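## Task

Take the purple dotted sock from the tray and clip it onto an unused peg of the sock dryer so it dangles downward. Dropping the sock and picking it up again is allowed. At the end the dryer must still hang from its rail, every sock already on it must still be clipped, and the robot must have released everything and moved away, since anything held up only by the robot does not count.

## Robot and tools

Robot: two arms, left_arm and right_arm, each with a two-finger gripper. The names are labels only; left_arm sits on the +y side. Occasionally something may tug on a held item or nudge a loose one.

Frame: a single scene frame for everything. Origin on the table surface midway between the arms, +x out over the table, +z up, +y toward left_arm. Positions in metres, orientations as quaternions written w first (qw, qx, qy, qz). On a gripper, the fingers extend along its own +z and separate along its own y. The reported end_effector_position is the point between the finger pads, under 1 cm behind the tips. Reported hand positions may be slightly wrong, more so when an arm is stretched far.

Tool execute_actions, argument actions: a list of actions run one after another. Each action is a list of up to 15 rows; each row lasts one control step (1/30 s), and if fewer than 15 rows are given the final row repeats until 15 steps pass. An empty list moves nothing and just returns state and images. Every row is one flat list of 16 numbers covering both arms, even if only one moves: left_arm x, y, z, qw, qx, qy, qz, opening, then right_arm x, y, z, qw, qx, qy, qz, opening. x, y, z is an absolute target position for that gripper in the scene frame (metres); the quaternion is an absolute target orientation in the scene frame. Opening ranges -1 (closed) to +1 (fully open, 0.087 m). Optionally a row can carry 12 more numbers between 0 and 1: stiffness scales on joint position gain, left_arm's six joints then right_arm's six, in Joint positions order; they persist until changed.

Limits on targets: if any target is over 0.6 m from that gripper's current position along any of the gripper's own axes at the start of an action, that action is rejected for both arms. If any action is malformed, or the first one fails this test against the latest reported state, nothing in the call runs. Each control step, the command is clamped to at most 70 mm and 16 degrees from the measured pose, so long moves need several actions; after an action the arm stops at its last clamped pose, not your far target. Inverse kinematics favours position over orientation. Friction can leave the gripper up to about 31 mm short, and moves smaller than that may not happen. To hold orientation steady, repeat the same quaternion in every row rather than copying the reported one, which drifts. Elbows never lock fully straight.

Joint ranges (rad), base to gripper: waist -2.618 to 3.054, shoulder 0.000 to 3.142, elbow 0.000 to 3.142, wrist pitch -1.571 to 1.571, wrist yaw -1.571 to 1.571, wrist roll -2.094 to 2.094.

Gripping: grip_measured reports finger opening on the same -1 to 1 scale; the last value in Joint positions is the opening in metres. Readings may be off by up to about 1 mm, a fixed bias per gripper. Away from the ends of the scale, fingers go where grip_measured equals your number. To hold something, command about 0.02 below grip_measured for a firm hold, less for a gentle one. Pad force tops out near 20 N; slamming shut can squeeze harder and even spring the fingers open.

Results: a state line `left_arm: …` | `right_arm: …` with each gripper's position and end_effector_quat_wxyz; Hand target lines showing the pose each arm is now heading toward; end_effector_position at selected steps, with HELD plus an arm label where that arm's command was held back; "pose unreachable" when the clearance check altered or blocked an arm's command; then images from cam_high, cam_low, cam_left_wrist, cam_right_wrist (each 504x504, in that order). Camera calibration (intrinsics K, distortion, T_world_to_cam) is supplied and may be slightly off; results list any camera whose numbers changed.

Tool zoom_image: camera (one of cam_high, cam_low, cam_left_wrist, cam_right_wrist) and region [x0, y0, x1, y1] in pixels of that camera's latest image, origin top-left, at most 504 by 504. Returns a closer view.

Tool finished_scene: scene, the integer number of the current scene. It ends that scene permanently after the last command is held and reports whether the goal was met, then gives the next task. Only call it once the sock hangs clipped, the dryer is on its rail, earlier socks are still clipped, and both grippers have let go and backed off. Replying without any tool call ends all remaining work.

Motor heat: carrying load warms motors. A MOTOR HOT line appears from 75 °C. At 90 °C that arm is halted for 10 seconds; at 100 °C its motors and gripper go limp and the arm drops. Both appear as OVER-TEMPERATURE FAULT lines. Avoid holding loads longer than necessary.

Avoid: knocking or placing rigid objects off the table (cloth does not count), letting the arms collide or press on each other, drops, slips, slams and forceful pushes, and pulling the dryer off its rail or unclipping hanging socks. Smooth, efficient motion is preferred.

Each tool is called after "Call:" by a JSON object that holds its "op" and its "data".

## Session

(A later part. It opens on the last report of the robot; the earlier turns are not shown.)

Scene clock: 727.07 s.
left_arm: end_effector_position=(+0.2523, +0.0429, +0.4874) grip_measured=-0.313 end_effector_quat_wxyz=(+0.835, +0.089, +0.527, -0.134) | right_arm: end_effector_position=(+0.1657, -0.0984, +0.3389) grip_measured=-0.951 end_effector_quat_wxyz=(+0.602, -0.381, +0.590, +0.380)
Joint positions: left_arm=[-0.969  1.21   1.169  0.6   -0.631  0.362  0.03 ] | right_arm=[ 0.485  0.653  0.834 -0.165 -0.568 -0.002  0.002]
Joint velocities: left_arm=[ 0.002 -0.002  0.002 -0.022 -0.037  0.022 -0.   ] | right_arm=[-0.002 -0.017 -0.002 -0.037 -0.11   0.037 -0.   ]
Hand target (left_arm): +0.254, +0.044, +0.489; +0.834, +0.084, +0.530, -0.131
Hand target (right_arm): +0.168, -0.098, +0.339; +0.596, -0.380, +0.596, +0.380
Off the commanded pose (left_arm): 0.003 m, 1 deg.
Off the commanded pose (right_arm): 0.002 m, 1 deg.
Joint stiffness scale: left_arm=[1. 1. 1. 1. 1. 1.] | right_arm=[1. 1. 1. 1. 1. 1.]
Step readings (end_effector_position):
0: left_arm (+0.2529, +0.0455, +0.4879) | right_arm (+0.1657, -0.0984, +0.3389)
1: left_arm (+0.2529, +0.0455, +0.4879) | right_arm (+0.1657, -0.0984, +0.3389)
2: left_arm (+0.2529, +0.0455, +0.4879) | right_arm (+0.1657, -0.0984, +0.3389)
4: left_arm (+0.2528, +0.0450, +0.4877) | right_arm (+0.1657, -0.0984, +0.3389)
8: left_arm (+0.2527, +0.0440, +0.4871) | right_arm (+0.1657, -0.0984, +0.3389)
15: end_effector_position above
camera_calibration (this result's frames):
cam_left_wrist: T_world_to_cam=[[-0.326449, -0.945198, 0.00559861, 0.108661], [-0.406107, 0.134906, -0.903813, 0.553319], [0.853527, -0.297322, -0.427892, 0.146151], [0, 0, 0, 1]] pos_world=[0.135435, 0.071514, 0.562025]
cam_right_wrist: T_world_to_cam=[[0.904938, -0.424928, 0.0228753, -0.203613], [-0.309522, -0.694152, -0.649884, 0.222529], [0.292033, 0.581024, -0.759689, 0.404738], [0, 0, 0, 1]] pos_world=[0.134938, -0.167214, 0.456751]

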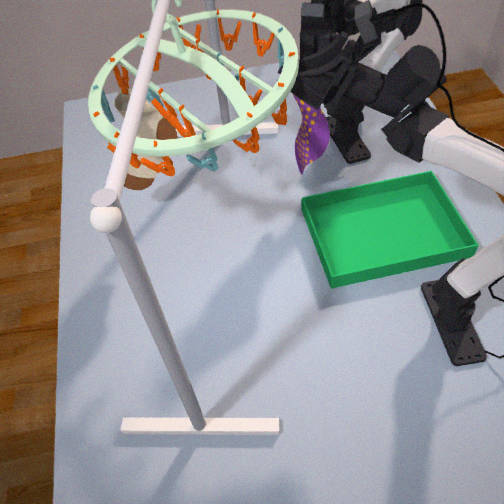

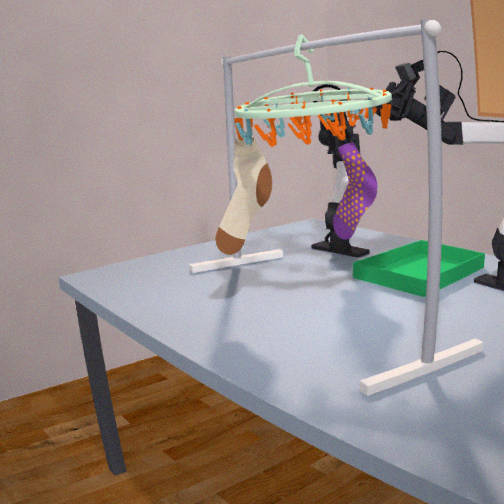

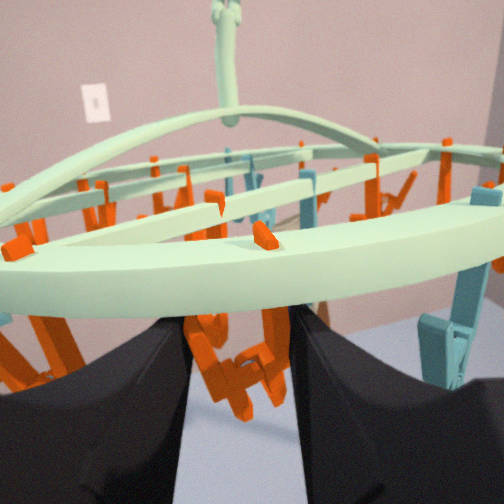

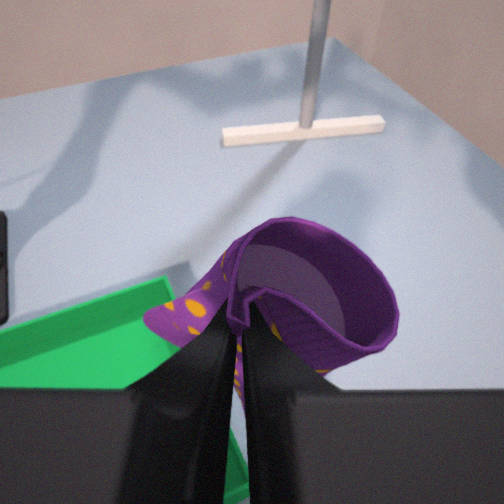

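Call:
{"op": "execute_actions", "data": {"actions": [[[0.254,0.044,0.489,0.833,0.084,0.53,-0.1315,-0.4,0.170,-0.095,0.341,0.596,-0.38,0.596,0.38,-1],[0.254,0.044,0.489,0.833,0.084,0.53,-0.1315,-0.4,0.174,-0.088,0.345,0.596,-0.38,0.596,0.38,-1],[0.254,0.044,0.489,0.833,0.084,0.53,-0.1315,-0.4,0.178,-0.080,0.349,0.596,-0.38,0.596,0.38,-1],[0.254,0.044,0.489,0.833,0.084,0.53,-0.1315,-0.4,0.182,-0.072,0.353,0.596,-0.38,0.596,0.38,-1],[0.254,0.044,0.489,0.833,0.084,0.53,-0.1315,-0.4,0.186,-0.064,0.357,0.596,-0.38,0.596,0.38,-1],[0.254,0.044,0.489,0.833,0.084,0.53,-0.1315,-0.4,0.190,-0.056,0.361,0.596,-0.38,0.596,0.38,-1],[0.254,0.044,0.489,0.833,0.084,0.53,-0.1315,-0.4,0.194,-0.048,0.365,0.596,-0.38,0.596,0.38,-1],[0.254,0.044,0.489,0.833,0.084,0.53,-0.1315,-0.4,0.198,-0.040,0.369,0.596,-0.38,0.596,0.38,-1],[0.254,0.044,0.489,0.833,0.084,0.53,-0.1315,-0.4,0.202,-0.032,0.373,0.596,-0.38,0.596,0.38,-1],[0.254,0.044,0.489,0.833,0.084,0.53,-0.1315,-0.4,0.206,-0.024,0.377,0.596,-0.38,0.596,0.38,-1],[0.254,0.044,0.489,0.833,0.084,0.53,-0.1315,-0.4,0.210,-0.016,0.380,0.596,-0.38,0.596,0.38,-1],[0.254,0.044,0.489,0.833,0.084,0.53,-0.1315,-0.4,0.214,-0.010,0.383,0.596,-0.38,0.596,0.38,-1]],[[0.254,0.044,0.489,0.833,0.084,0.53,-0.1315,-0.4,0.216,-0.006,0.385,0.596,-0.38,0.596,0.38,-1]]]}}

Scene clock: 743.63 s.
left_arm: end_effector_position=(+0.2523, +0.0428, +0.4872) grip_measured=-0.313 end_effector_quat_wxyz=(+0.834, +0.089, +0.527, -0.133) | right_arm: end_effector_position=(+0.2135, -0.0116, +0.3823) grip_measured=-0.951 end_effector_quat_wxyz=(+0.594, -0.382, +0.597, +0.380)
Joint positions: left_arm=[-0.969  1.21   1.169  0.599 -0.631  0.362  0.03 ] | right_arm=[ 0.714  1.076  1.156 -0.085 -0.34  -0.002  0.002]
Joint velocities: left_arm=[ 0.002 -0.012  0.007 -0.037  0.007 -0.022 -0.   ] | right_arm=[-0.027 -0.007 -0.002 -0.037  0.051 -0.022 -0.   ]
Hand target (left_arm): +0.254, +0.044, +0.489; +0.833, +0.084, +0.530, -0.132
Hand target (right_arm): +0.216, -0.006, +0.385; +0.596, -0.380, +0.596, +0.380
Off the commanded pose (left_arm): 0.003 m, 1 deg.
Off the commanded pose (right_arm): 0.007 m, 0 deg.
Joint stiffness scale: left_arm=[1. 1. 1. 1. 1. 1.] | right_arm=[1. 1. 1. 1. 1. 1.]
Step readings (end_effector_position; steps 1 to 15: 1st action; 16 to 30: 2nd action):
0: left_arm (+0.2523, +0.0428, +0.4872) | right_arm (+0.1657, -0.0984, +0.3389)
1: left_arm (+0.2523, +0.0428, +0.4872) | right_arm (+0.1657, -0.0984, +0.3392)
2: left_arm (+0.2523, +0.0428, +0.4872) | right_arm (+0.1664, -0.0975, +0.3403)
4: left_arm (+0.2523, +0.0428, +0.4872) | right_arm (+0.1684, -0.0898, +0.3453)
8: left_arm (+0.2523, +0.0428, +0.4872) | right_arm (+0.1778, -0.0613, +0.3564)
15: left_arm (+0.2523, +0.0428, +0.4872) | right_arm (+0.2057, -0.0165, +0.3743)
16: left_arm (+0.2523, +0.0428, +0.4872) | right_arm (+0.2082, -0.0146, +0.3747)
17: left_arm (+0.2523, +0.0428, +0.4872) | right_arm (+0.2096, -0.0128, +0.3757)
19: left_arm (+0.2523, +0.0428, +0.4872) | right_arm (+0.2108, -0.0107, +0.3778)
23: left_arm (+0.2523, +0.0428, +0.4872) | right_arm (+0.2122, -0.0111, +0.3816)
30: end_effector_position above
camera_calibration (this result's frames):
cam_left_wrist: T_world_to_cam=[[-0.326446, -0.945203, 0.00485673, 0.108966], [-0.406633, 0.135797, -0.903443, 0.553059], [0.853278, -0.2969, -0.428681, 0.146424], [0, 0, 0, 1]] pos_world=[0.135523, 0.0713647, 0.561897]
cam_right_wrist: T_world_to_cam=[[0.90589, -0.423339, 0.0121628, -0.207064], [-0.319766, -0.702525, -0.635774, 0.322473], [0.277693, 0.572052, -0.771779, 0.380874], [0, 0, 0, 1]] pos_world=[0.184927, -0.078993, 0.501489]

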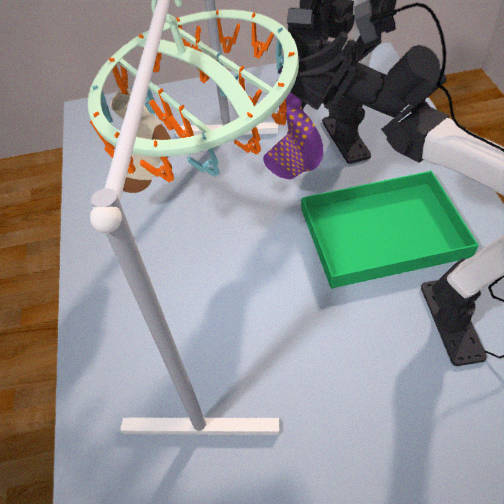

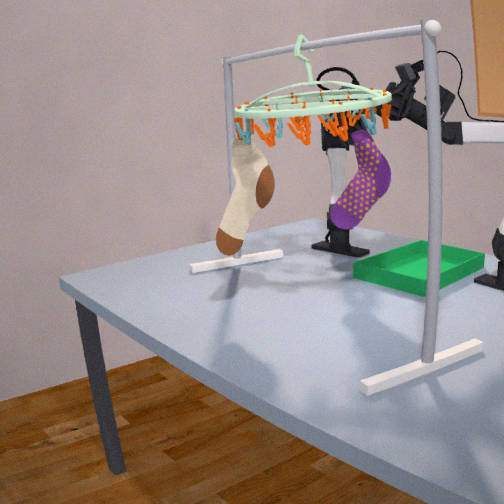

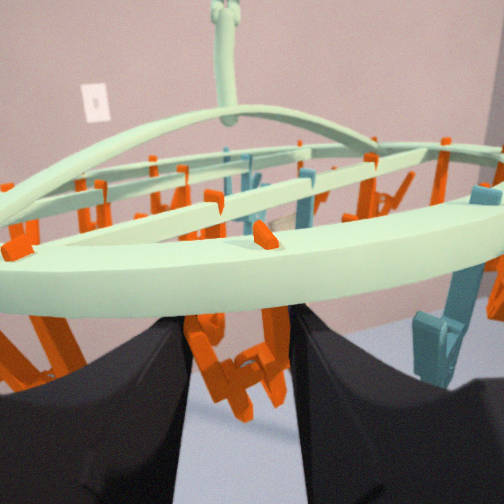

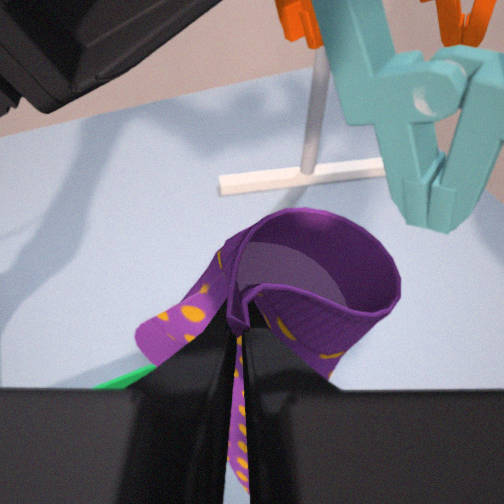

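Call:
{"op": "zoom_image", "data": {"camera": "cam_right_wrist", "region": [200, 0, 400, 120]}}

Call:
{"op": "zoom_image", "data": {"camera": "cam_low", "region": [310, 70, 430, 190]}}

Region (200, 0, 400, 120) of cam_right_wrist's 504x504 image, scaled by 2.520, with more detail than that image has; it fills the top 302 rows of this view, and the rest is white.

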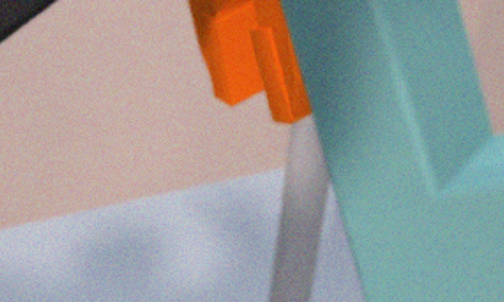

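Region (310, 70, 430, 190) of cam_low's 504x504 image, scaled by 4.200, with more detail than that image has.

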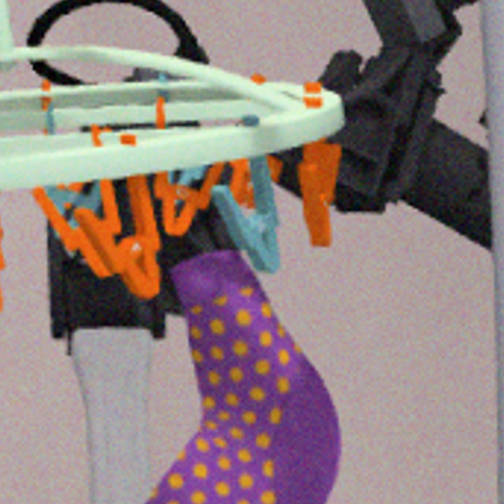

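Call:
{"op": "execute_actions", "data": {"actions": [[[0.254,0.044,0.489,0.833,0.084,0.53,-0.1315,-0.4,0.217,-0.005,0.388,0.596,-0.38,0.596,0.38,-1],[0.254,0.044,0.489,0.833,0.084,0.53,-0.1315,-0.4,0.219,-0.001,0.392,0.596,-0.38,0.596,0.38,-1],[0.254,0.044,0.489,0.833,0.084,0.53,-0.1315,-0.4,0.221,0.003,0.396,0.596,-0.38,0.596,0.38,-1],[0.254,0.044,0.489,0.833,0.084,0.53,-0.1315,-0.4,0.222,0.006,0.400,0.596,-0.38,0.596,0.38,-1],[0.254,0.044,0.489,0.833,0.084,0.53,-0.1315,-0.4,0.223,0.009,0.404,0.596,-0.38,0.596,0.38,-1],[0.254,0.044,0.489,0.833,0.084,0.53,-0.1315,-0.4,0.224,0.011,0.407,0.596,-0.38,0.596,0.38,-1]]]}}

Scene clock: 759.03 s.
left_arm: end_effector_position=(+0.2523, +0.0428, +0.4872) grip_measured=-0.313 end_effector_quat_wxyz=(+0.834, +0.089, +0.527, -0.133) | right_arm: end_effector_position=(+0.2216, +0.0050, +0.4136) grip_measured=-0.951 end_effector_quat_wxyz=(+0.606, -0.379, +0.585, +0.383)
Joint positions: left_arm=[-0.969  1.21   1.169  0.599 -0.631  0.362  0.03 ] | right_arm=[ 0.74   1.164  1.298 -0.104 -0.314 -0.002  0.002]
Joint velocities: left_arm=[-0.007  0.002  0.037  0.051  0.007  0.007 -0.001] | right_arm=[ 0.022 -0.002 -0.012 -0.066  0.022 -0.051  0.   ]
Hand target (left_arm): +0.254, +0.044, +0.489; +0.833, +0.084, +0.530, -0.132
Hand target (right_arm): +0.224, +0.010, +0.407; +0.597, -0.380, +0.596, +0.380
Off the commanded pose (left_arm): 0.003 m, 1 deg.
Off the commanded pose (right_arm): 0.009 m, 2 deg.
Joint stiffness scale: left_arm=[1. 1. 1. 1. 1. 1.] | right_arm=[1. 1. 1. 1. 1. 1.]
Step readings (end_effector_position):
0: left_arm (+0.2523, +0.0428, +0.4872) | right_arm (+0.2138, -0.0118, +0.3823)
1: left_arm (+0.2523, +0.0428, +0.4872) | right_arm (+0.2138, -0.0117, +0.3830)
2: left_arm (+0.2523, +0.0428, +0.4872) | right_arm (+0.2143, -0.0110, +0.3847)
4: left_arm (+0.2523, +0.0428, +0.4872) | right_arm (+0.2162, -0.0064, +0.3935)
8: left_arm (+0.2523, +0.0428, +0.4872) | right_arm (+0.2203, +0.0046, +0.4125)
15: end_effector_position above
camera_calibration (this result's frames):
cam_left_wrist: T_world_to_cam=[[-0.326446, -0.945203, 0.00485673, 0.108966], [-0.406633, 0.135797, -0.903443, 0.553059], [0.853278, -0.2969, -0.428681, 0.146424], [0, 0, 0, 1]] pos_world=[0.135523, 0.0713647, 0.561897]
cam_right_wrist: T_world_to_cam=[[0.905467, -0.423792, 0.0230118, -0.212206], [-0.304226, -0.6859, -0.661051, 0.363625], [0.295932, 0.591559, -0.749988, 0.380144], [0, 0, 0, 1]] pos_world=[0.190273, -0.0653988, 0.530362]

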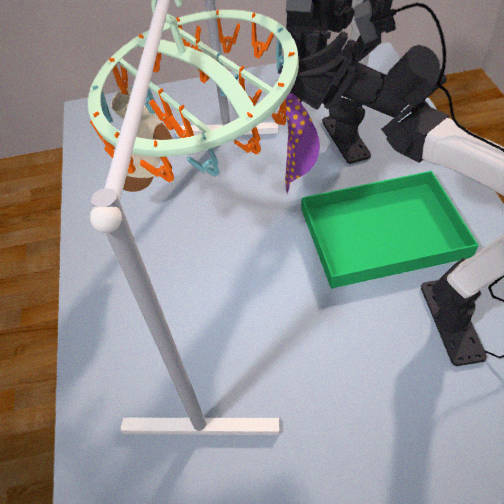

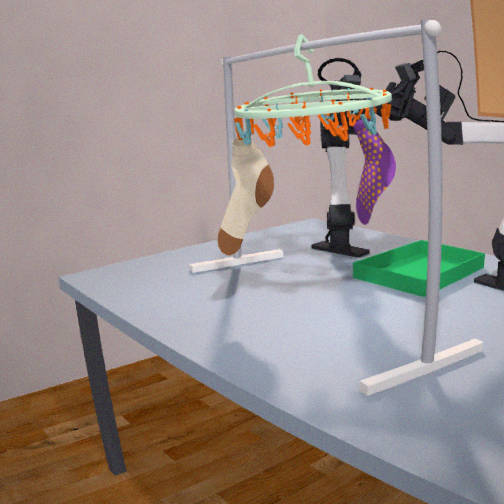

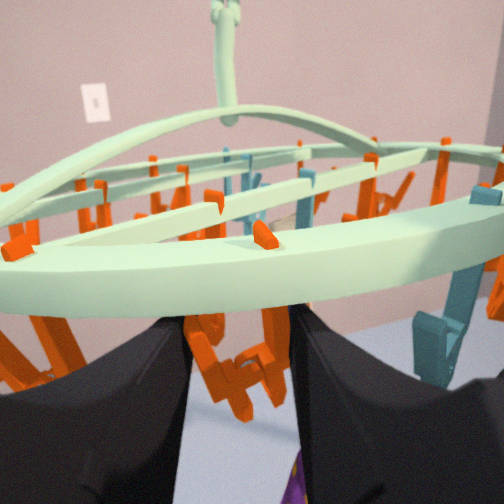

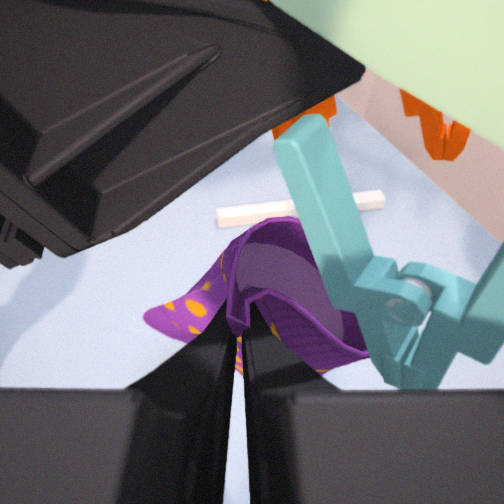

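Call:
{"op": "execute_actions", "data": {"actions": [[[0.254,0.044,0.489,0.833,0.084,0.53,-0.1315,-0.4,0.223,0.012,0.410,0.596,-0.38,0.596,0.38,-1]]]}}

Call:
{"op": "zoom_image", "data": {"camera": "cam_left_wrist", "region": [170, 330, 370, 504]}}

Call:
{"op": "zoom_image", "data": {"camera": "cam_right_wrist", "region": [200, 60, 440, 340]}}

Scene clock: 770.57 s.
left_arm: end_effector_position=(+0.2523, +0.0428, +0.4872) grip_measured=-0.313 end_effector_quat_wxyz=(+0.834, +0.089, +0.527, -0.133) | right_arm: end_effector_position=(+0.2206, +0.0061, +0.4154) grip_measured=-0.951 end_effector_quat_wxyz=(+0.605, -0.379, +0.587, +0.382)
Joint positions: left_arm=[-0.969  1.21   1.169  0.599 -0.631  0.362  0.03 ] | right_arm=[ 0.747  1.168  1.313 -0.119 -0.305 -0.002  0.002]
Joint velocities: left_arm=[-0.022  0.012 -0.007 -0.007 -0.066 -0.007  0.   ] | right_arm=[-0.017 -0.007 -0.012 -0.051  0.007  0.007 -0.   ]
Hand target (left_arm): +0.254, +0.044, +0.489; +0.833, +0.084, +0.530, -0.132
Hand target (right_arm): +0.223, +0.012, +0.410; +0.596, -0.380, +0.596, +0.380
Off the commanded pose (left_arm): 0.003 m, 1 deg.
Off the commanded pose (right_arm): 0.008 m, 1 deg.
Joint stiffness scale: left_arm=[1. 1. 1. 1. 1. 1.] | right_arm=[1. 1. 1. 1. 1. 1.]
Step readings (end_effector_position):
0: left_arm (+0.2523, +0.0428, +0.4872) | right_arm (+0.2218, +0.0047, +0.4123)
1: left_arm (+0.2523, +0.0428, +0.4872) | right_arm (+0.2216, +0.0048, +0.4124)
2: left_arm (+0.2523, +0.0428, +0.4872) | right_arm (+0.2213, +0.0053, +0.4130)
4: left_arm (+0.2523, +0.0428, +0.4872) | right_arm (+0.2205, +0.0063, +0.4149)
8: left_arm (+0.2523, +0.0428, +0.4872) | right_arm (+0.2204, +0.0063, +0.4160)
15: end_effector_position above
camera_calibration (this result's frames):
cam_left_wrist: T_world_to_cam=[[-0.326446, -0.945203, 0.00485673, 0.108966], [-0.406633, 0.135797, -0.903443, 0.553059], [0.853278, -0.2969, -0.428681, 0.146424], [0, 0, 0, 1]] pos_world=[0.135523, 0.0713647, 0.561897]
cam_right_wrist: T_world_to_cam=[[0.9049, -0.425093, 0.0212816, -0.210014], [-0.307607, -0.687728, -0.657578, 0.364457], [0.294167, 0.588495, -0.753086, 0.382811], [0, 0, 0, 1]] pos_world=[0.189541, -0.0639107, 0.532418]

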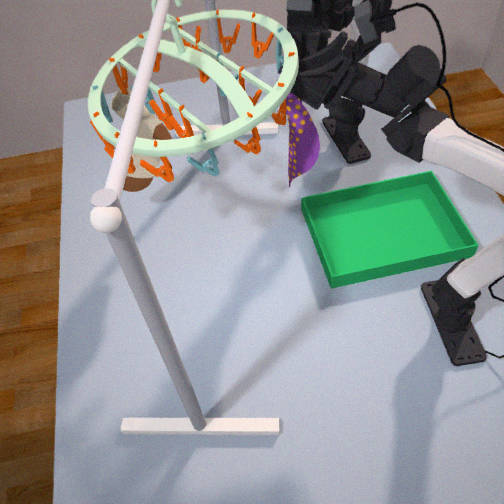

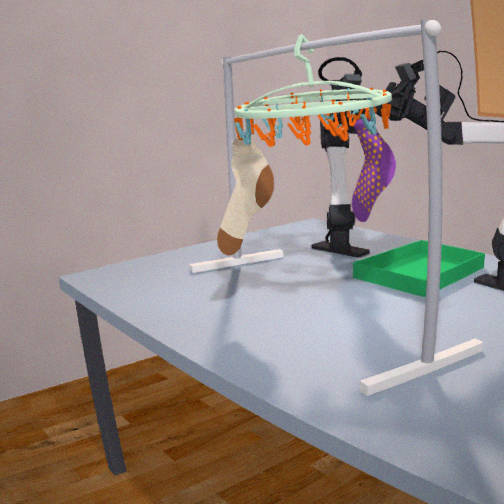

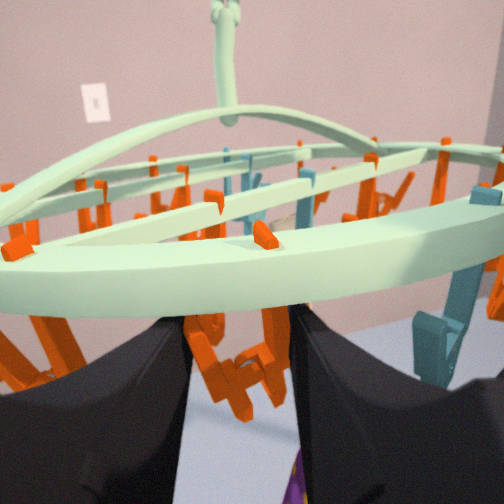

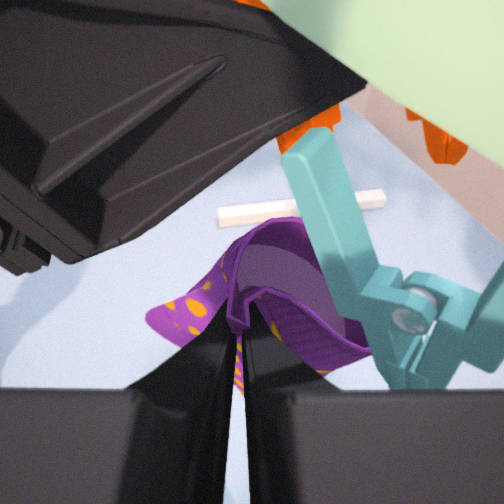

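Region (170, 330, 370, 504) of cam_left_wrist's 504x504 image, scaled by 2.520, with more detail than that image has; it fills the top 438 rows of this view, and the rest is white.

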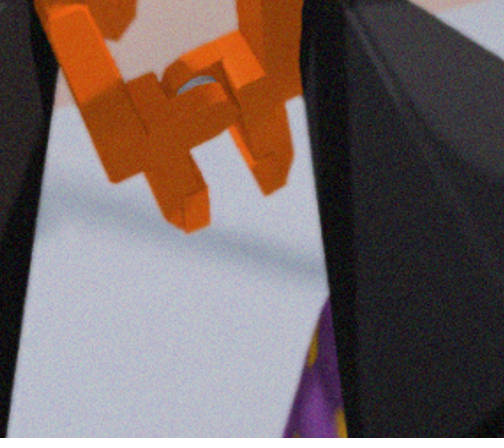

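Region (200, 60, 440, 340) of cam_right_wrist's 504x504 image, scaled by 1.800, with more detail than that image has; it fills the left 432 columns of this view, and the rest is white.

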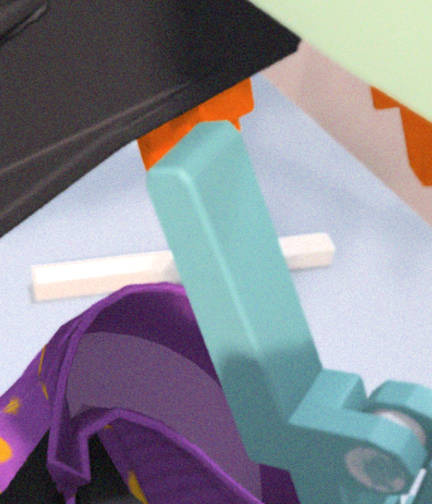

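Call:
{"op": "execute_actions", "data": {"actions": [[[0.254,0.044,0.489,0.833,0.084,0.53,-0.1315,-0.4,0.224,0.014,0.410,0.596,-0.38,0.596,0.38,-1],[0.254,0.044,0.489,0.833,0.084,0.53,-0.1315,-0.4,0.225,0.017,0.409,0.596,-0.38,0.596,0.38,-1],[0.254,0.044,0.489,0.833,0.084,0.53,-0.1315,-0.4,0.226,0.020,0.408,0.596,-0.38,0.596,0.38,-1],[0.254,0.044,0.489,0.833,0.084,0.53,-0.1315,-0.4,0.227,0.022,0.408,0.596,-0.38,0.596,0.38,-1]]]}}

Call:
{"op": "zoom_image", "data": {"camera": "cam_left_wrist", "region": [170, 330, 370, 504]}}

Scene clock: 791.27 s.
left_arm: end_effector_position=(+0.2523, +0.0428, +0.4872) grip_measured=-0.313 end_effector_quat_wxyz=(+0.834, +0.089, +0.527, -0.133) | right_arm: end_effector_position=(+0.2254, +0.0167, +0.4058) grip_measured=-0.951 end_effector_quat_wxyz=(+0.595, -0.381, +0.597, +0.380)
Joint positions: left_arm=[-0.969  1.21   1.169  0.599 -0.631  0.362  0.03 ] | right_arm=[ 0.762  1.208  1.323 -0.119 -0.291 -0.002  0.002]
Joint velocities: left_arm=[-0.002  0.002 -0.007  0.066 -0.007 -0.051  0.001] | right_arm=[ 0.002  0.007 -0.002 -0.007 -0.007 -0.095 -0.001]
Hand target (left_arm): +0.254, +0.044, +0.489; +0.833, +0.084, +0.530, -0.132
Hand target (right_arm): +0.227, +0.022, +0.408; +0.596, -0.380, +0.596, +0.380
Off the commanded pose (left_arm): 0.003 m, 1 deg.
Off the commanded pose (right_arm): 0.006 m, 0 deg.
Joint stiffness scale: left_arm=[1. 1. 1. 1. 1. 1.] | right_arm=[1. 1. 1. 1. 1. 1.]
Step readings (end_effector_position):
0: left_arm (+0.2523, +0.0428, +0.4872) | right_arm (+0.2207, +0.0060, +0.4153)
1: left_arm (+0.2523, +0.0428, +0.4872) | right_arm (+0.2207, +0.0060, +0.4153)
2: left_arm (+0.2523, +0.0428, +0.4872) | right_arm (+0.2207, +0.0064, +0.4150)
4: left_arm (+0.2523, +0.0428, +0.4872) | right_arm (+0.2211, +0.0096, +0.4141)
8: left_arm (+0.2523, +0.0428, +0.4872) | right_arm (+0.2238, +0.0158, +0.4078)
15: end_effector_position above
camera_calibration (this result's frames):
cam_left_wrist: T_world_to_cam=[[-0.326446, -0.945203, 0.00485673, 0.108966], [-0.406633, 0.135797, -0.903443, 0.553059], [0.853278, -0.2969, -0.428681, 0.146424], [0, 0, 0, 1]] pos_world=[0.135523, 0.0713647, 0.561897]
cam_right_wrist: T_world_to_cam=[[0.905545, -0.424049, 0.0130582, -0.206439], [-0.319215, -0.701303, -0.637398, 0.361592], [0.279446, 0.573025, -0.770424, 0.378531], [0, 0, 0, 1]] pos_world=[0.196586, -0.0508625, 0.524803]

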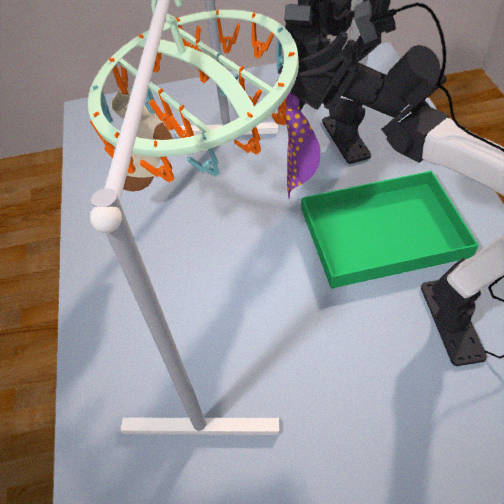

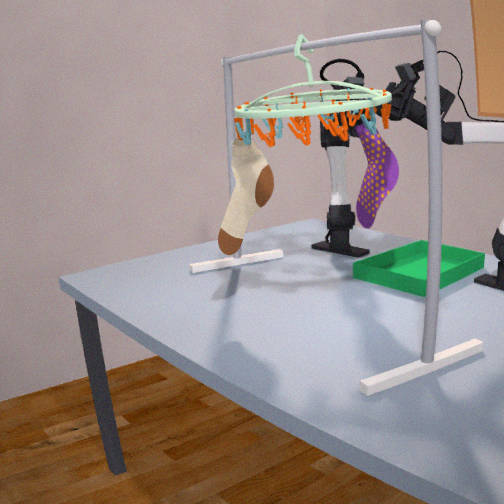

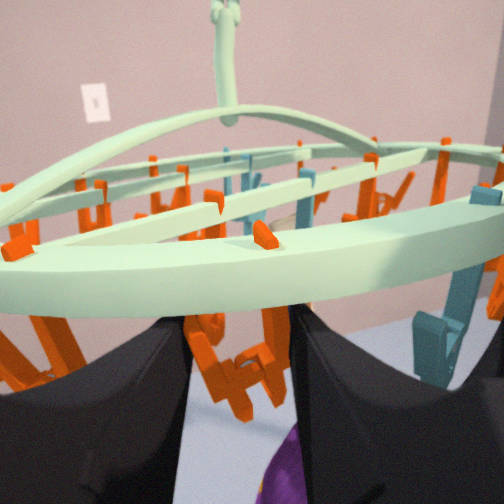

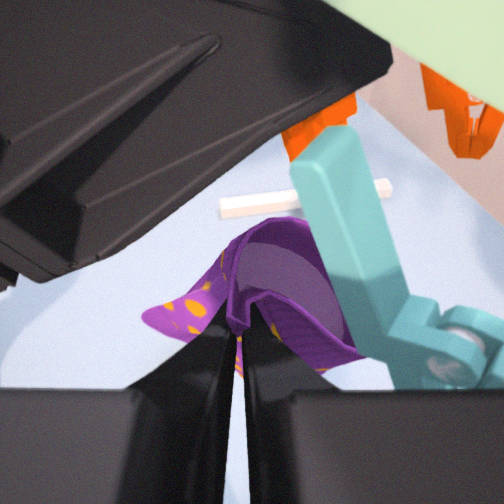

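Region (170, 330, 370, 504) of cam_left_wrist's 504x504 image, scaled by 2.520, with more detail than that image has; it fills the top 438 rows of this view, and the rest is white.

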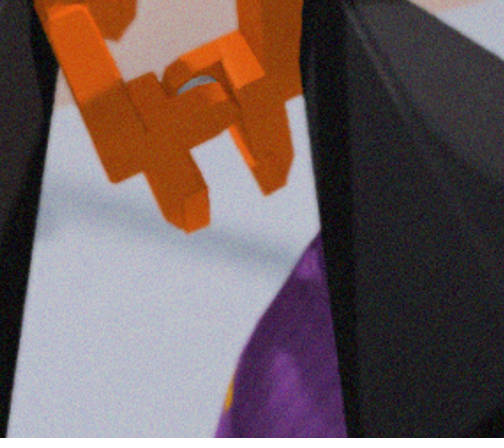

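Call:
{"op": "execute_actions", "data": {"actions": [[[0.254,0.044,0.489,0.833,0.084,0.53,-0.1315,-0.4,0.227,0.021,0.402,0.596,-0.38,0.596,0.38,-1],[0.254,0.044,0.489,0.833,0.084,0.53,-0.1315,-0.4,0.228,0.023,0.398,0.596,-0.38,0.596,0.38,-1],[0.254,0.044,0.489,0.833,0.084,0.53,-0.1315,-0.4,0.229,0.026,0.395,0.596,-0.38,0.596,0.38,-1],[0.254,0.044,0.489,0.833,0.084,0.53,-0.1315,-0.4,0.231,0.029,0.393,0.596,-0.38,0.596,0.38,-1],[0.254,0.044,0.489,0.833,0.084,0.53,-0.1315,-0.4,0.232,0.032,0.393,0.596,-0.38,0.596,0.38,-1],[0.254,0.044,0.489,0.833,0.084,0.53,-0.1315,-0.4,0.233,0.034,0.393,0.596,-0.38,0.596,0.38,-1]]]}}

Call:
{"op": "zoom_image", "data": {"camera": "cam_left_wrist", "region": [170, 330, 370, 504]}}

Scene clock: 820.20 s.
left_arm: end_effector_position=(+0.2523, +0.0428, +0.4872) grip_measured=-0.313 end_effector_quat_wxyz=(+0.834, +0.089, +0.527, -0.133) | right_arm: end_effector_position=(+0.2298, +0.0268, +0.4054) grip_measured=-0.951 end_effector_quat_wxyz=(+0.603, -0.379, +0.589, +0.382)
Joint positions: left_arm=[-0.969  1.21   1.169  0.599 -0.631  0.362  0.03 ] | right_arm=[ 0.776  1.234  1.315 -0.06  -0.278 -0.002  0.002]
Joint velocities: left_arm=[-0.007 -0.007 -0.002  0.007 -0.066  0.022 -0.001] | right_arm=[-0.012 -0.002  0.007  0.022  0.051  0.007 -0.001]
Hand target (left_arm): +0.254, +0.044, +0.489; +0.833, +0.084, +0.530, -0.132
Hand target (right_arm): +0.233, +0.034, +0.393; +0.596, -0.380, +0.596, +0.380
Off the commanded pose (left_arm): 0.003 m, 1 deg.
Off the commanded pose (right_arm): 0.015 m, 1 deg.
Joint stiffness scale: left_arm=[1. 1. 1. 1. 1. 1.] | right_arm=[1. 1. 1. 1. 1. 1.]
Step readings (end_effector_position):
0: left_arm (+0.2523, +0.0428, +0.4872) | right_arm (+0.2255, +0.0167, +0.4058)
1: left_arm (+0.2523, +0.0428, +0.4872) | right_arm (+0.2255, +0.0167, +0.4060)
2: left_arm (+0.2523, +0.0428, +0.4872) | right_arm (+0.2256, +0.0168, +0.4069)
4: left_arm (+0.2523, +0.0428, +0.4872) | right_arm (+0.2258, +0.0179, +0.4085)
8: left_arm (+0.2523, +0.0428, +0.4872) | right_arm (+0.2268, +0.0239, +0.4077)
15: end_effector_position above
camera_calibration (this result's frames):
cam_left_wrist: T_world_to_cam=[[-0.326446, -0.945203, 0.00485673, 0.108966], [-0.406633, 0.135797, -0.903443, 0.553059], [0.853278, -0.2969, -0.428681, 0.146424], [0, 0, 0, 1]] pos_world=[0.135523, 0.0713647, 0.561897]
cam_right_wrist: T_world_to_cam=[[0.905621, -0.423644, 0.0194056, -0.208712], [-0.30884, -0.690183, -0.65442, 0.374046], [0.290634, 0.586663, -0.755883, 0.36241], [0, 0, 0, 1]] pos_world=[0.199206, -0.0428714, 0.522773]

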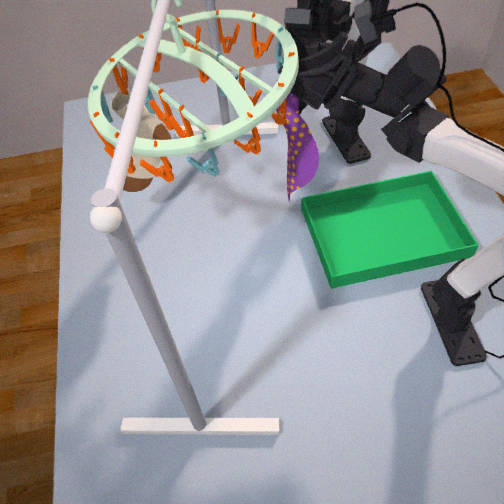

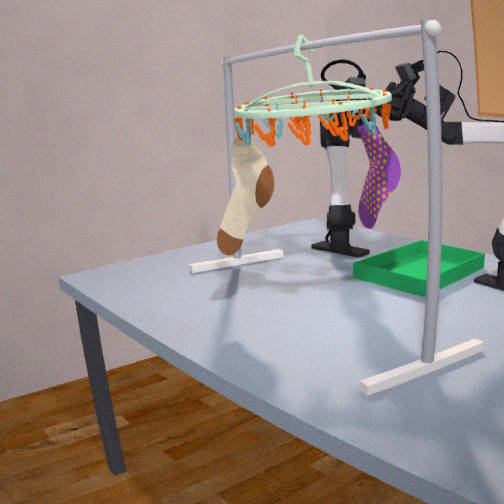

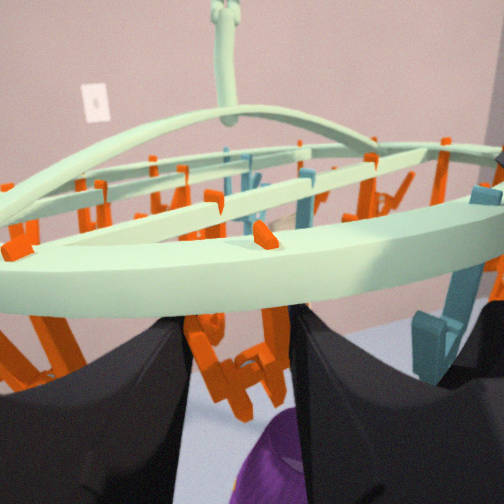

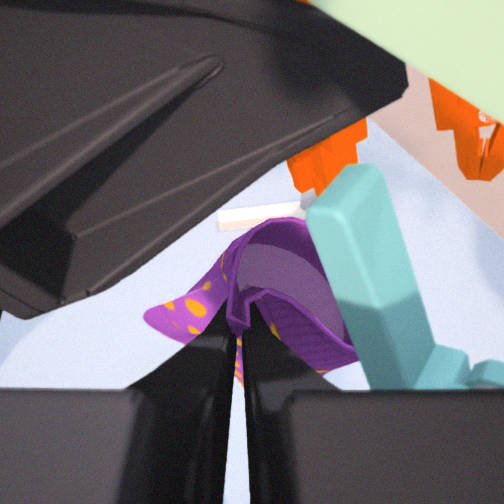

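Region (170, 330, 370, 504) of cam_left_wrist's 504x504 image, scaled by 2.520, with more detail than that image has; it fills the top 438 rows of this view, and the rest is white.

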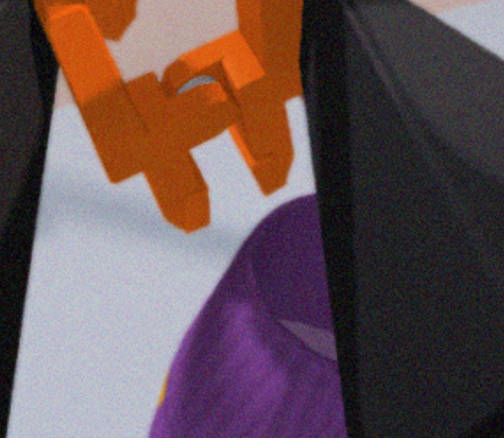

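Call:
{"op": "execute_actions", "data": {"actions": [[[0.233,0.030,0.392,0.596,-0.38,0.596,0.38,-1,0,0,0,0,0,0,0,0]]]}}

action 0: row 1 of 1 gives right_arm/qw, right_arm/qx, right_arm/qy, right_arm/qz that name no orientation (all zero or nearly, or too large to normalise), so nothing of the call was run and nothing moved. Give a quaternion of ordinary size, such as one of length 1.

Call:
{"op": "execute_actions", "data": {"actions": [[[0.254,0.044,0.489,0.833,0.084,0.53,-0.1315,-0.4,0.235,0.032,0.390,0.596,-0.38,0.596,0.38,-1],[0.254,0.044,0.489,0.833,0.084,0.53,-0.1315,-0.4,0.238,0.031,0.388,0.596,-0.38,0.596,0.38,-1],[0.254,0.044,0.489,0.833,0.084,0.53,-0.1315,-0.4,0.241,0.030,0.388,0.596,-0.38,0.596,0.38,-1],[0.254,0.044,0.489,0.833,0.084,0.53,-0.1315,-0.4,0.243,0.030,0.388,0.596,-0.38,0.596,0.38,-1]]]}}

Call:
{"op": "zoom_image", "data": {"camera": "cam_left_wrist", "region": [170, 330, 370, 504]}}

Call:
{"op": "zoom_image", "data": {"camera": "cam_right_wrist", "region": [220, 120, 400, 300]}}

Scene clock: 849.20 s.
left_arm: end_effector_position=(+0.2524, +0.0428, +0.4870) grip_measured=-0.313 end_effector_quat_wxyz=(+0.834, +0.089, +0.528, -0.133) | right_arm: end_effector_position=(+0.2355, +0.0241, +0.4060) grip_measured=-0.951 end_effector_quat_wxyz=(+0.609, -0.377, +0.584, +0.382)
Joint positions: left_arm=[-0.969  1.21   1.169  0.598 -0.631  0.362  0.03 ] | right_arm=[ 0.754  1.234  1.302 -0.032 -0.296 -0.002  0.002]
Joint velocities: left_arm=[-0.007 -0.007  0.012 -0.007 -0.022  0.022 -0.001] | right_arm=[-0.012 -0.017 -0.002  0.081 -0.051 -0.007 -0.   ]
Hand target (left_arm): +0.254, +0.044, +0.489; +0.834, +0.084, +0.530, -0.132
Hand target (right_arm): +0.243, +0.029, +0.388; +0.596, -0.380, +0.596, +0.380
Off the commanded pose (left_arm): 0.003 m, 1 deg.
Off the commanded pose (right_arm): 0.020 m, 2 deg.
Joint stiffness scale: left_arm=[1. 1. 1. 1. 1. 1.] | right_arm=[1. 1. 1. 1. 1. 1.]
Step readings (end_effector_position):
0: left_arm (+0.2523, +0.0428, +0.4872) | right_arm (+0.2301, +0.0269, +0.4069)
1: left_arm (+0.2523, +0.0428, +0.4872) | right_arm (+0.2302, +0.0270, +0.4066)
2: left_arm (+0.2523, +0.0428, +0.4872) | right_arm (+0.2305, +0.0271, +0.4063)
4: left_arm (+0.2523, +0.0428, +0.4872) | right_arm (+0.2323, +0.0262, +0.4046)
8: left_arm (+0.2524, +0.0428, +0.4870) | right_arm (+0.2362, +0.0236, +0.4048)
15: end_effector_position above
camera_calibration (this result's frames):
cam_left_wrist: T_world_to_cam=[[-0.326444, -0.945206, 0.00436213, 0.10917], [-0.406983, 0.136391, -0.903196, 0.552885], [0.853111, -0.296618, -0.429207, 0.146605], [0, 0, 0, 1]] pos_world=[0.135582, 0.0712652, 0.561811]
cam_right_wrist: T_world_to_cam=[[0.903441, -0.428032, 0.0241236, -0.216427], [-0.305086, -0.681435, -0.665258, 0.377622], [0.301191, 0.593662, -0.746223, 0.356201], [0, 0, 0, 1]] pos_world=[0.203452, -0.0467763, 0.522242]

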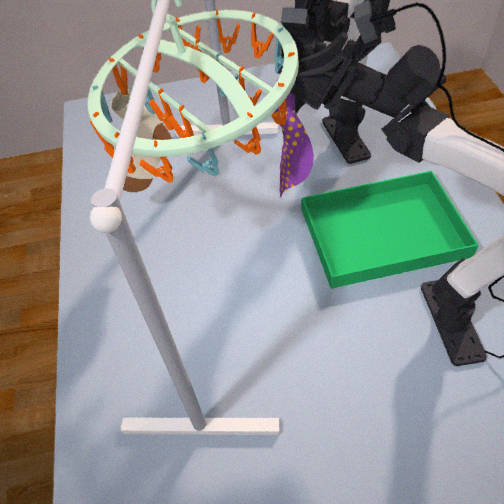

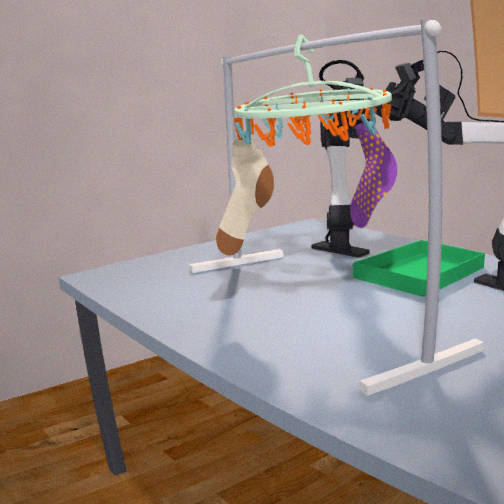

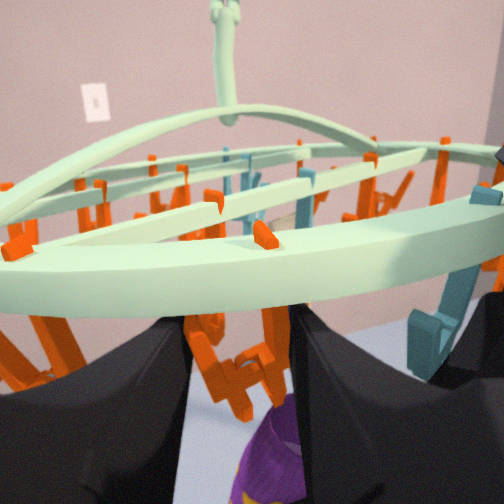

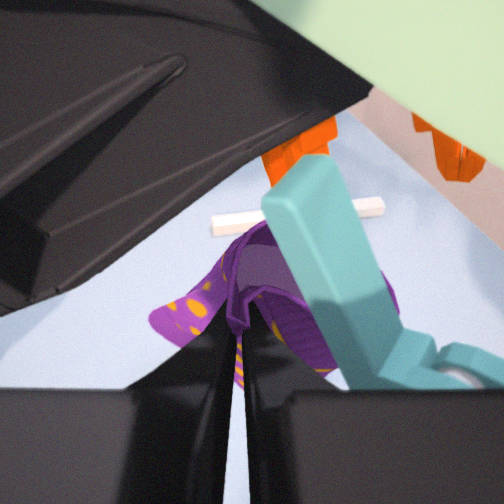

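Region (170, 330, 370, 504) of cam_left_wrist's 504x504 image, scaled by 2.520, with more detail than that image has; it fills the top 438 rows of this view, and the rest is white.

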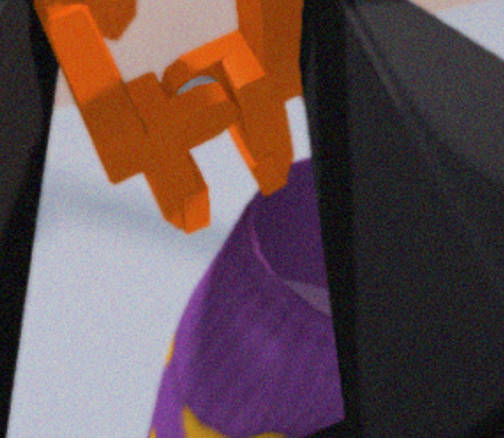

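Region (220, 120, 400, 300) of cam_right_wrist's 504x504 image, scaled by 2.800, with more detail than that image has.

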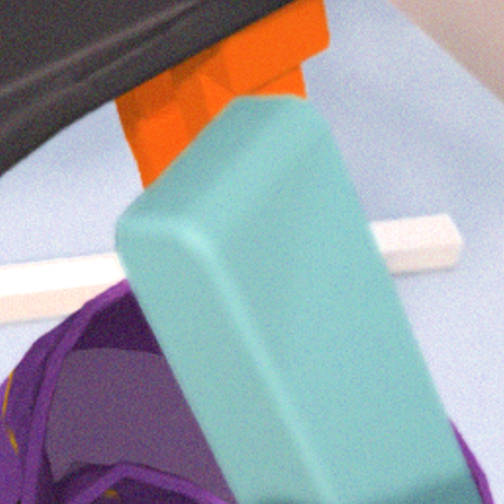

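Call:
{"op": "execute_actions", "data": {"actions": [[[0.254,0.044,0.489,0.833,0.084,0.53,-0.1315,-0.4,0.242,0.032,0.392,0.596,-0.38,0.596,0.38,-1],[0.254,0.044,0.489,0.833,0.084,0.53,-0.1315,-0.4,0.242,0.035,0.396,0.596,-0.38,0.596,0.38,-1],[0.254,0.044,0.489,0.833,0.084,0.53,-0.1315,-0.4,0.242,0.037,0.398,0.596,-0.38,0.596,0.38,-1]]]}}

Call:
{"op": "zoom_image", "data": {"camera": "cam_left_wrist", "region": [170, 330, 370, 504]}}

Scene clock: 858.33 s.
left_arm: end_effector_position=(+0.2526, +0.0423, +0.4856) grip_measured=-0.313 end_effector_quat_wxyz=(+0.833, +0.092, +0.530, -0.132) | right_arm: end_effector_position=(+0.2390, +0.0305, +0.4066) grip_measured=-0.951 end_effector_quat_wxyz=(+0.607, -0.378, +0.584, +0.383)
Joint positions: left_arm=[-0.969  1.21   1.169  0.591 -0.631  0.362  0.03 ] | right_arm=[ 0.758  1.263  1.326 -0.031 -0.296 -0.002  0.002]
Joint velocities: left_arm=[-0.007 -0.012 -0.007  0.095 -0.051 -0.037  0.002] | right_arm=[ 0.022 -0.012  0.027 -0.007  0.022  0.022 -0.001]
Hand target (left_arm): +0.254, +0.044, +0.489; +0.833, +0.084, +0.530, -0.132
Hand target (right_arm): +0.242, +0.037, +0.398; +0.596, -0.380, +0.596, +0.380
Off the commanded pose (left_arm): 0.004 m, 1 deg.
Off the commanded pose (right_arm): 0.011 m, 2 deg.
Joint stiffness scale: left_arm=[1. 1. 1. 1. 1. 1.] | right_arm=[1. 1. 1. 1. 1. 1.]
Step readings (end_effector_position):
0: left_arm (+0.2524, +0.0428, +0.4870) | right_arm (+0.2353, +0.0242, +0.4062)
1: left_arm (+0.2524, +0.0428, +0.4870) | right_arm (+0.2353, +0.0242, +0.4062)
2: left_arm (+0.2524, +0.0428, +0.4870) | right_arm (+0.2357, +0.0246, +0.4060)
4: left_arm (+0.2524, +0.0428, +0.4870) | right_arm (+0.2378, +0.0270, +0.4066)
8: left_arm (+0.2526, +0.0424, +0.4859) | right_arm (+0.2393, +0.0304, +0.4059)
15: end_effector_position above
camera_calibration (this result's frames):
cam_left_wrist: T_world_to_cam=[[-0.326437, -0.945219, -0.00033659, 0.1111], [-0.410305, 0.142022, -0.900822, 0.551226], [0.851522, -0.293923, -0.434189, 0.148323], [0, 0, 0, 1]] pos_world=[0.136137, 0.0703232, 0.560993]
cam_right_wrist: T_world_to_cam=[[0.905445, -0.423832, 0.023161, -0.217027], [-0.303471, -0.684535, -0.66281, 0.382204], [0.296774, 0.593109, -0.748429, 0.353778], [0, 0, 0, 1]] pos_world=[0.207501, -0.04018, 0.523133]

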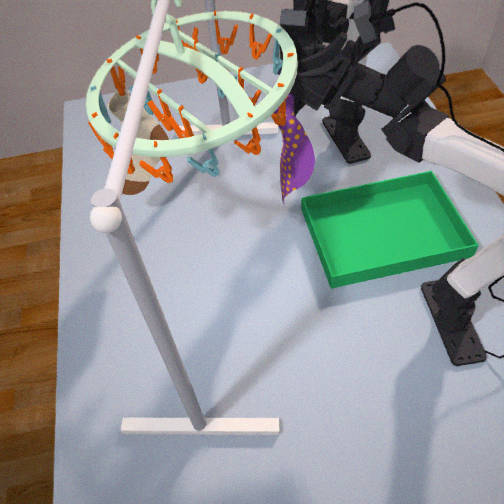

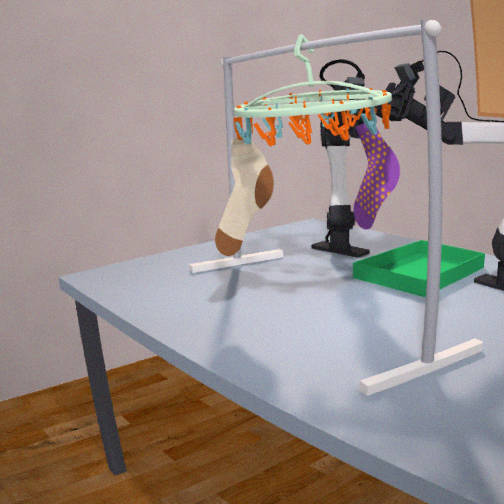

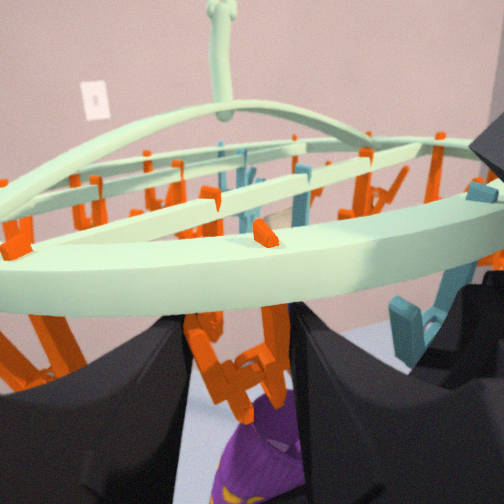

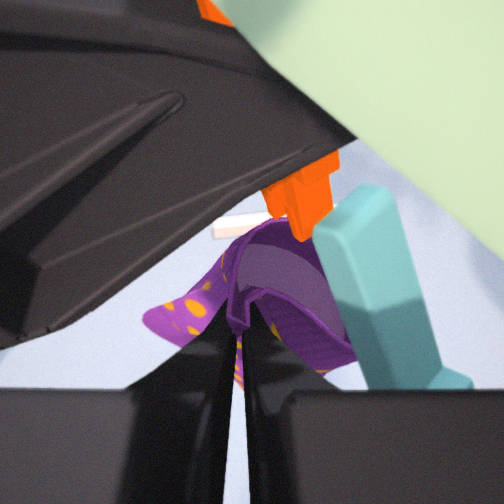

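Region (170, 330, 370, 504) of cam_left_wrist's 504x504 image, scaled by 2.520, with more detail than that image has; it fills the top 438 rows of this view, and the rest is white.

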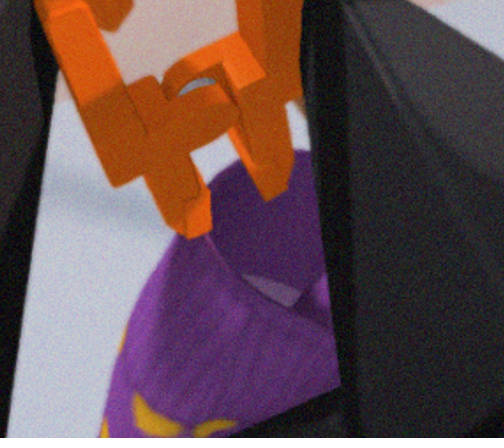

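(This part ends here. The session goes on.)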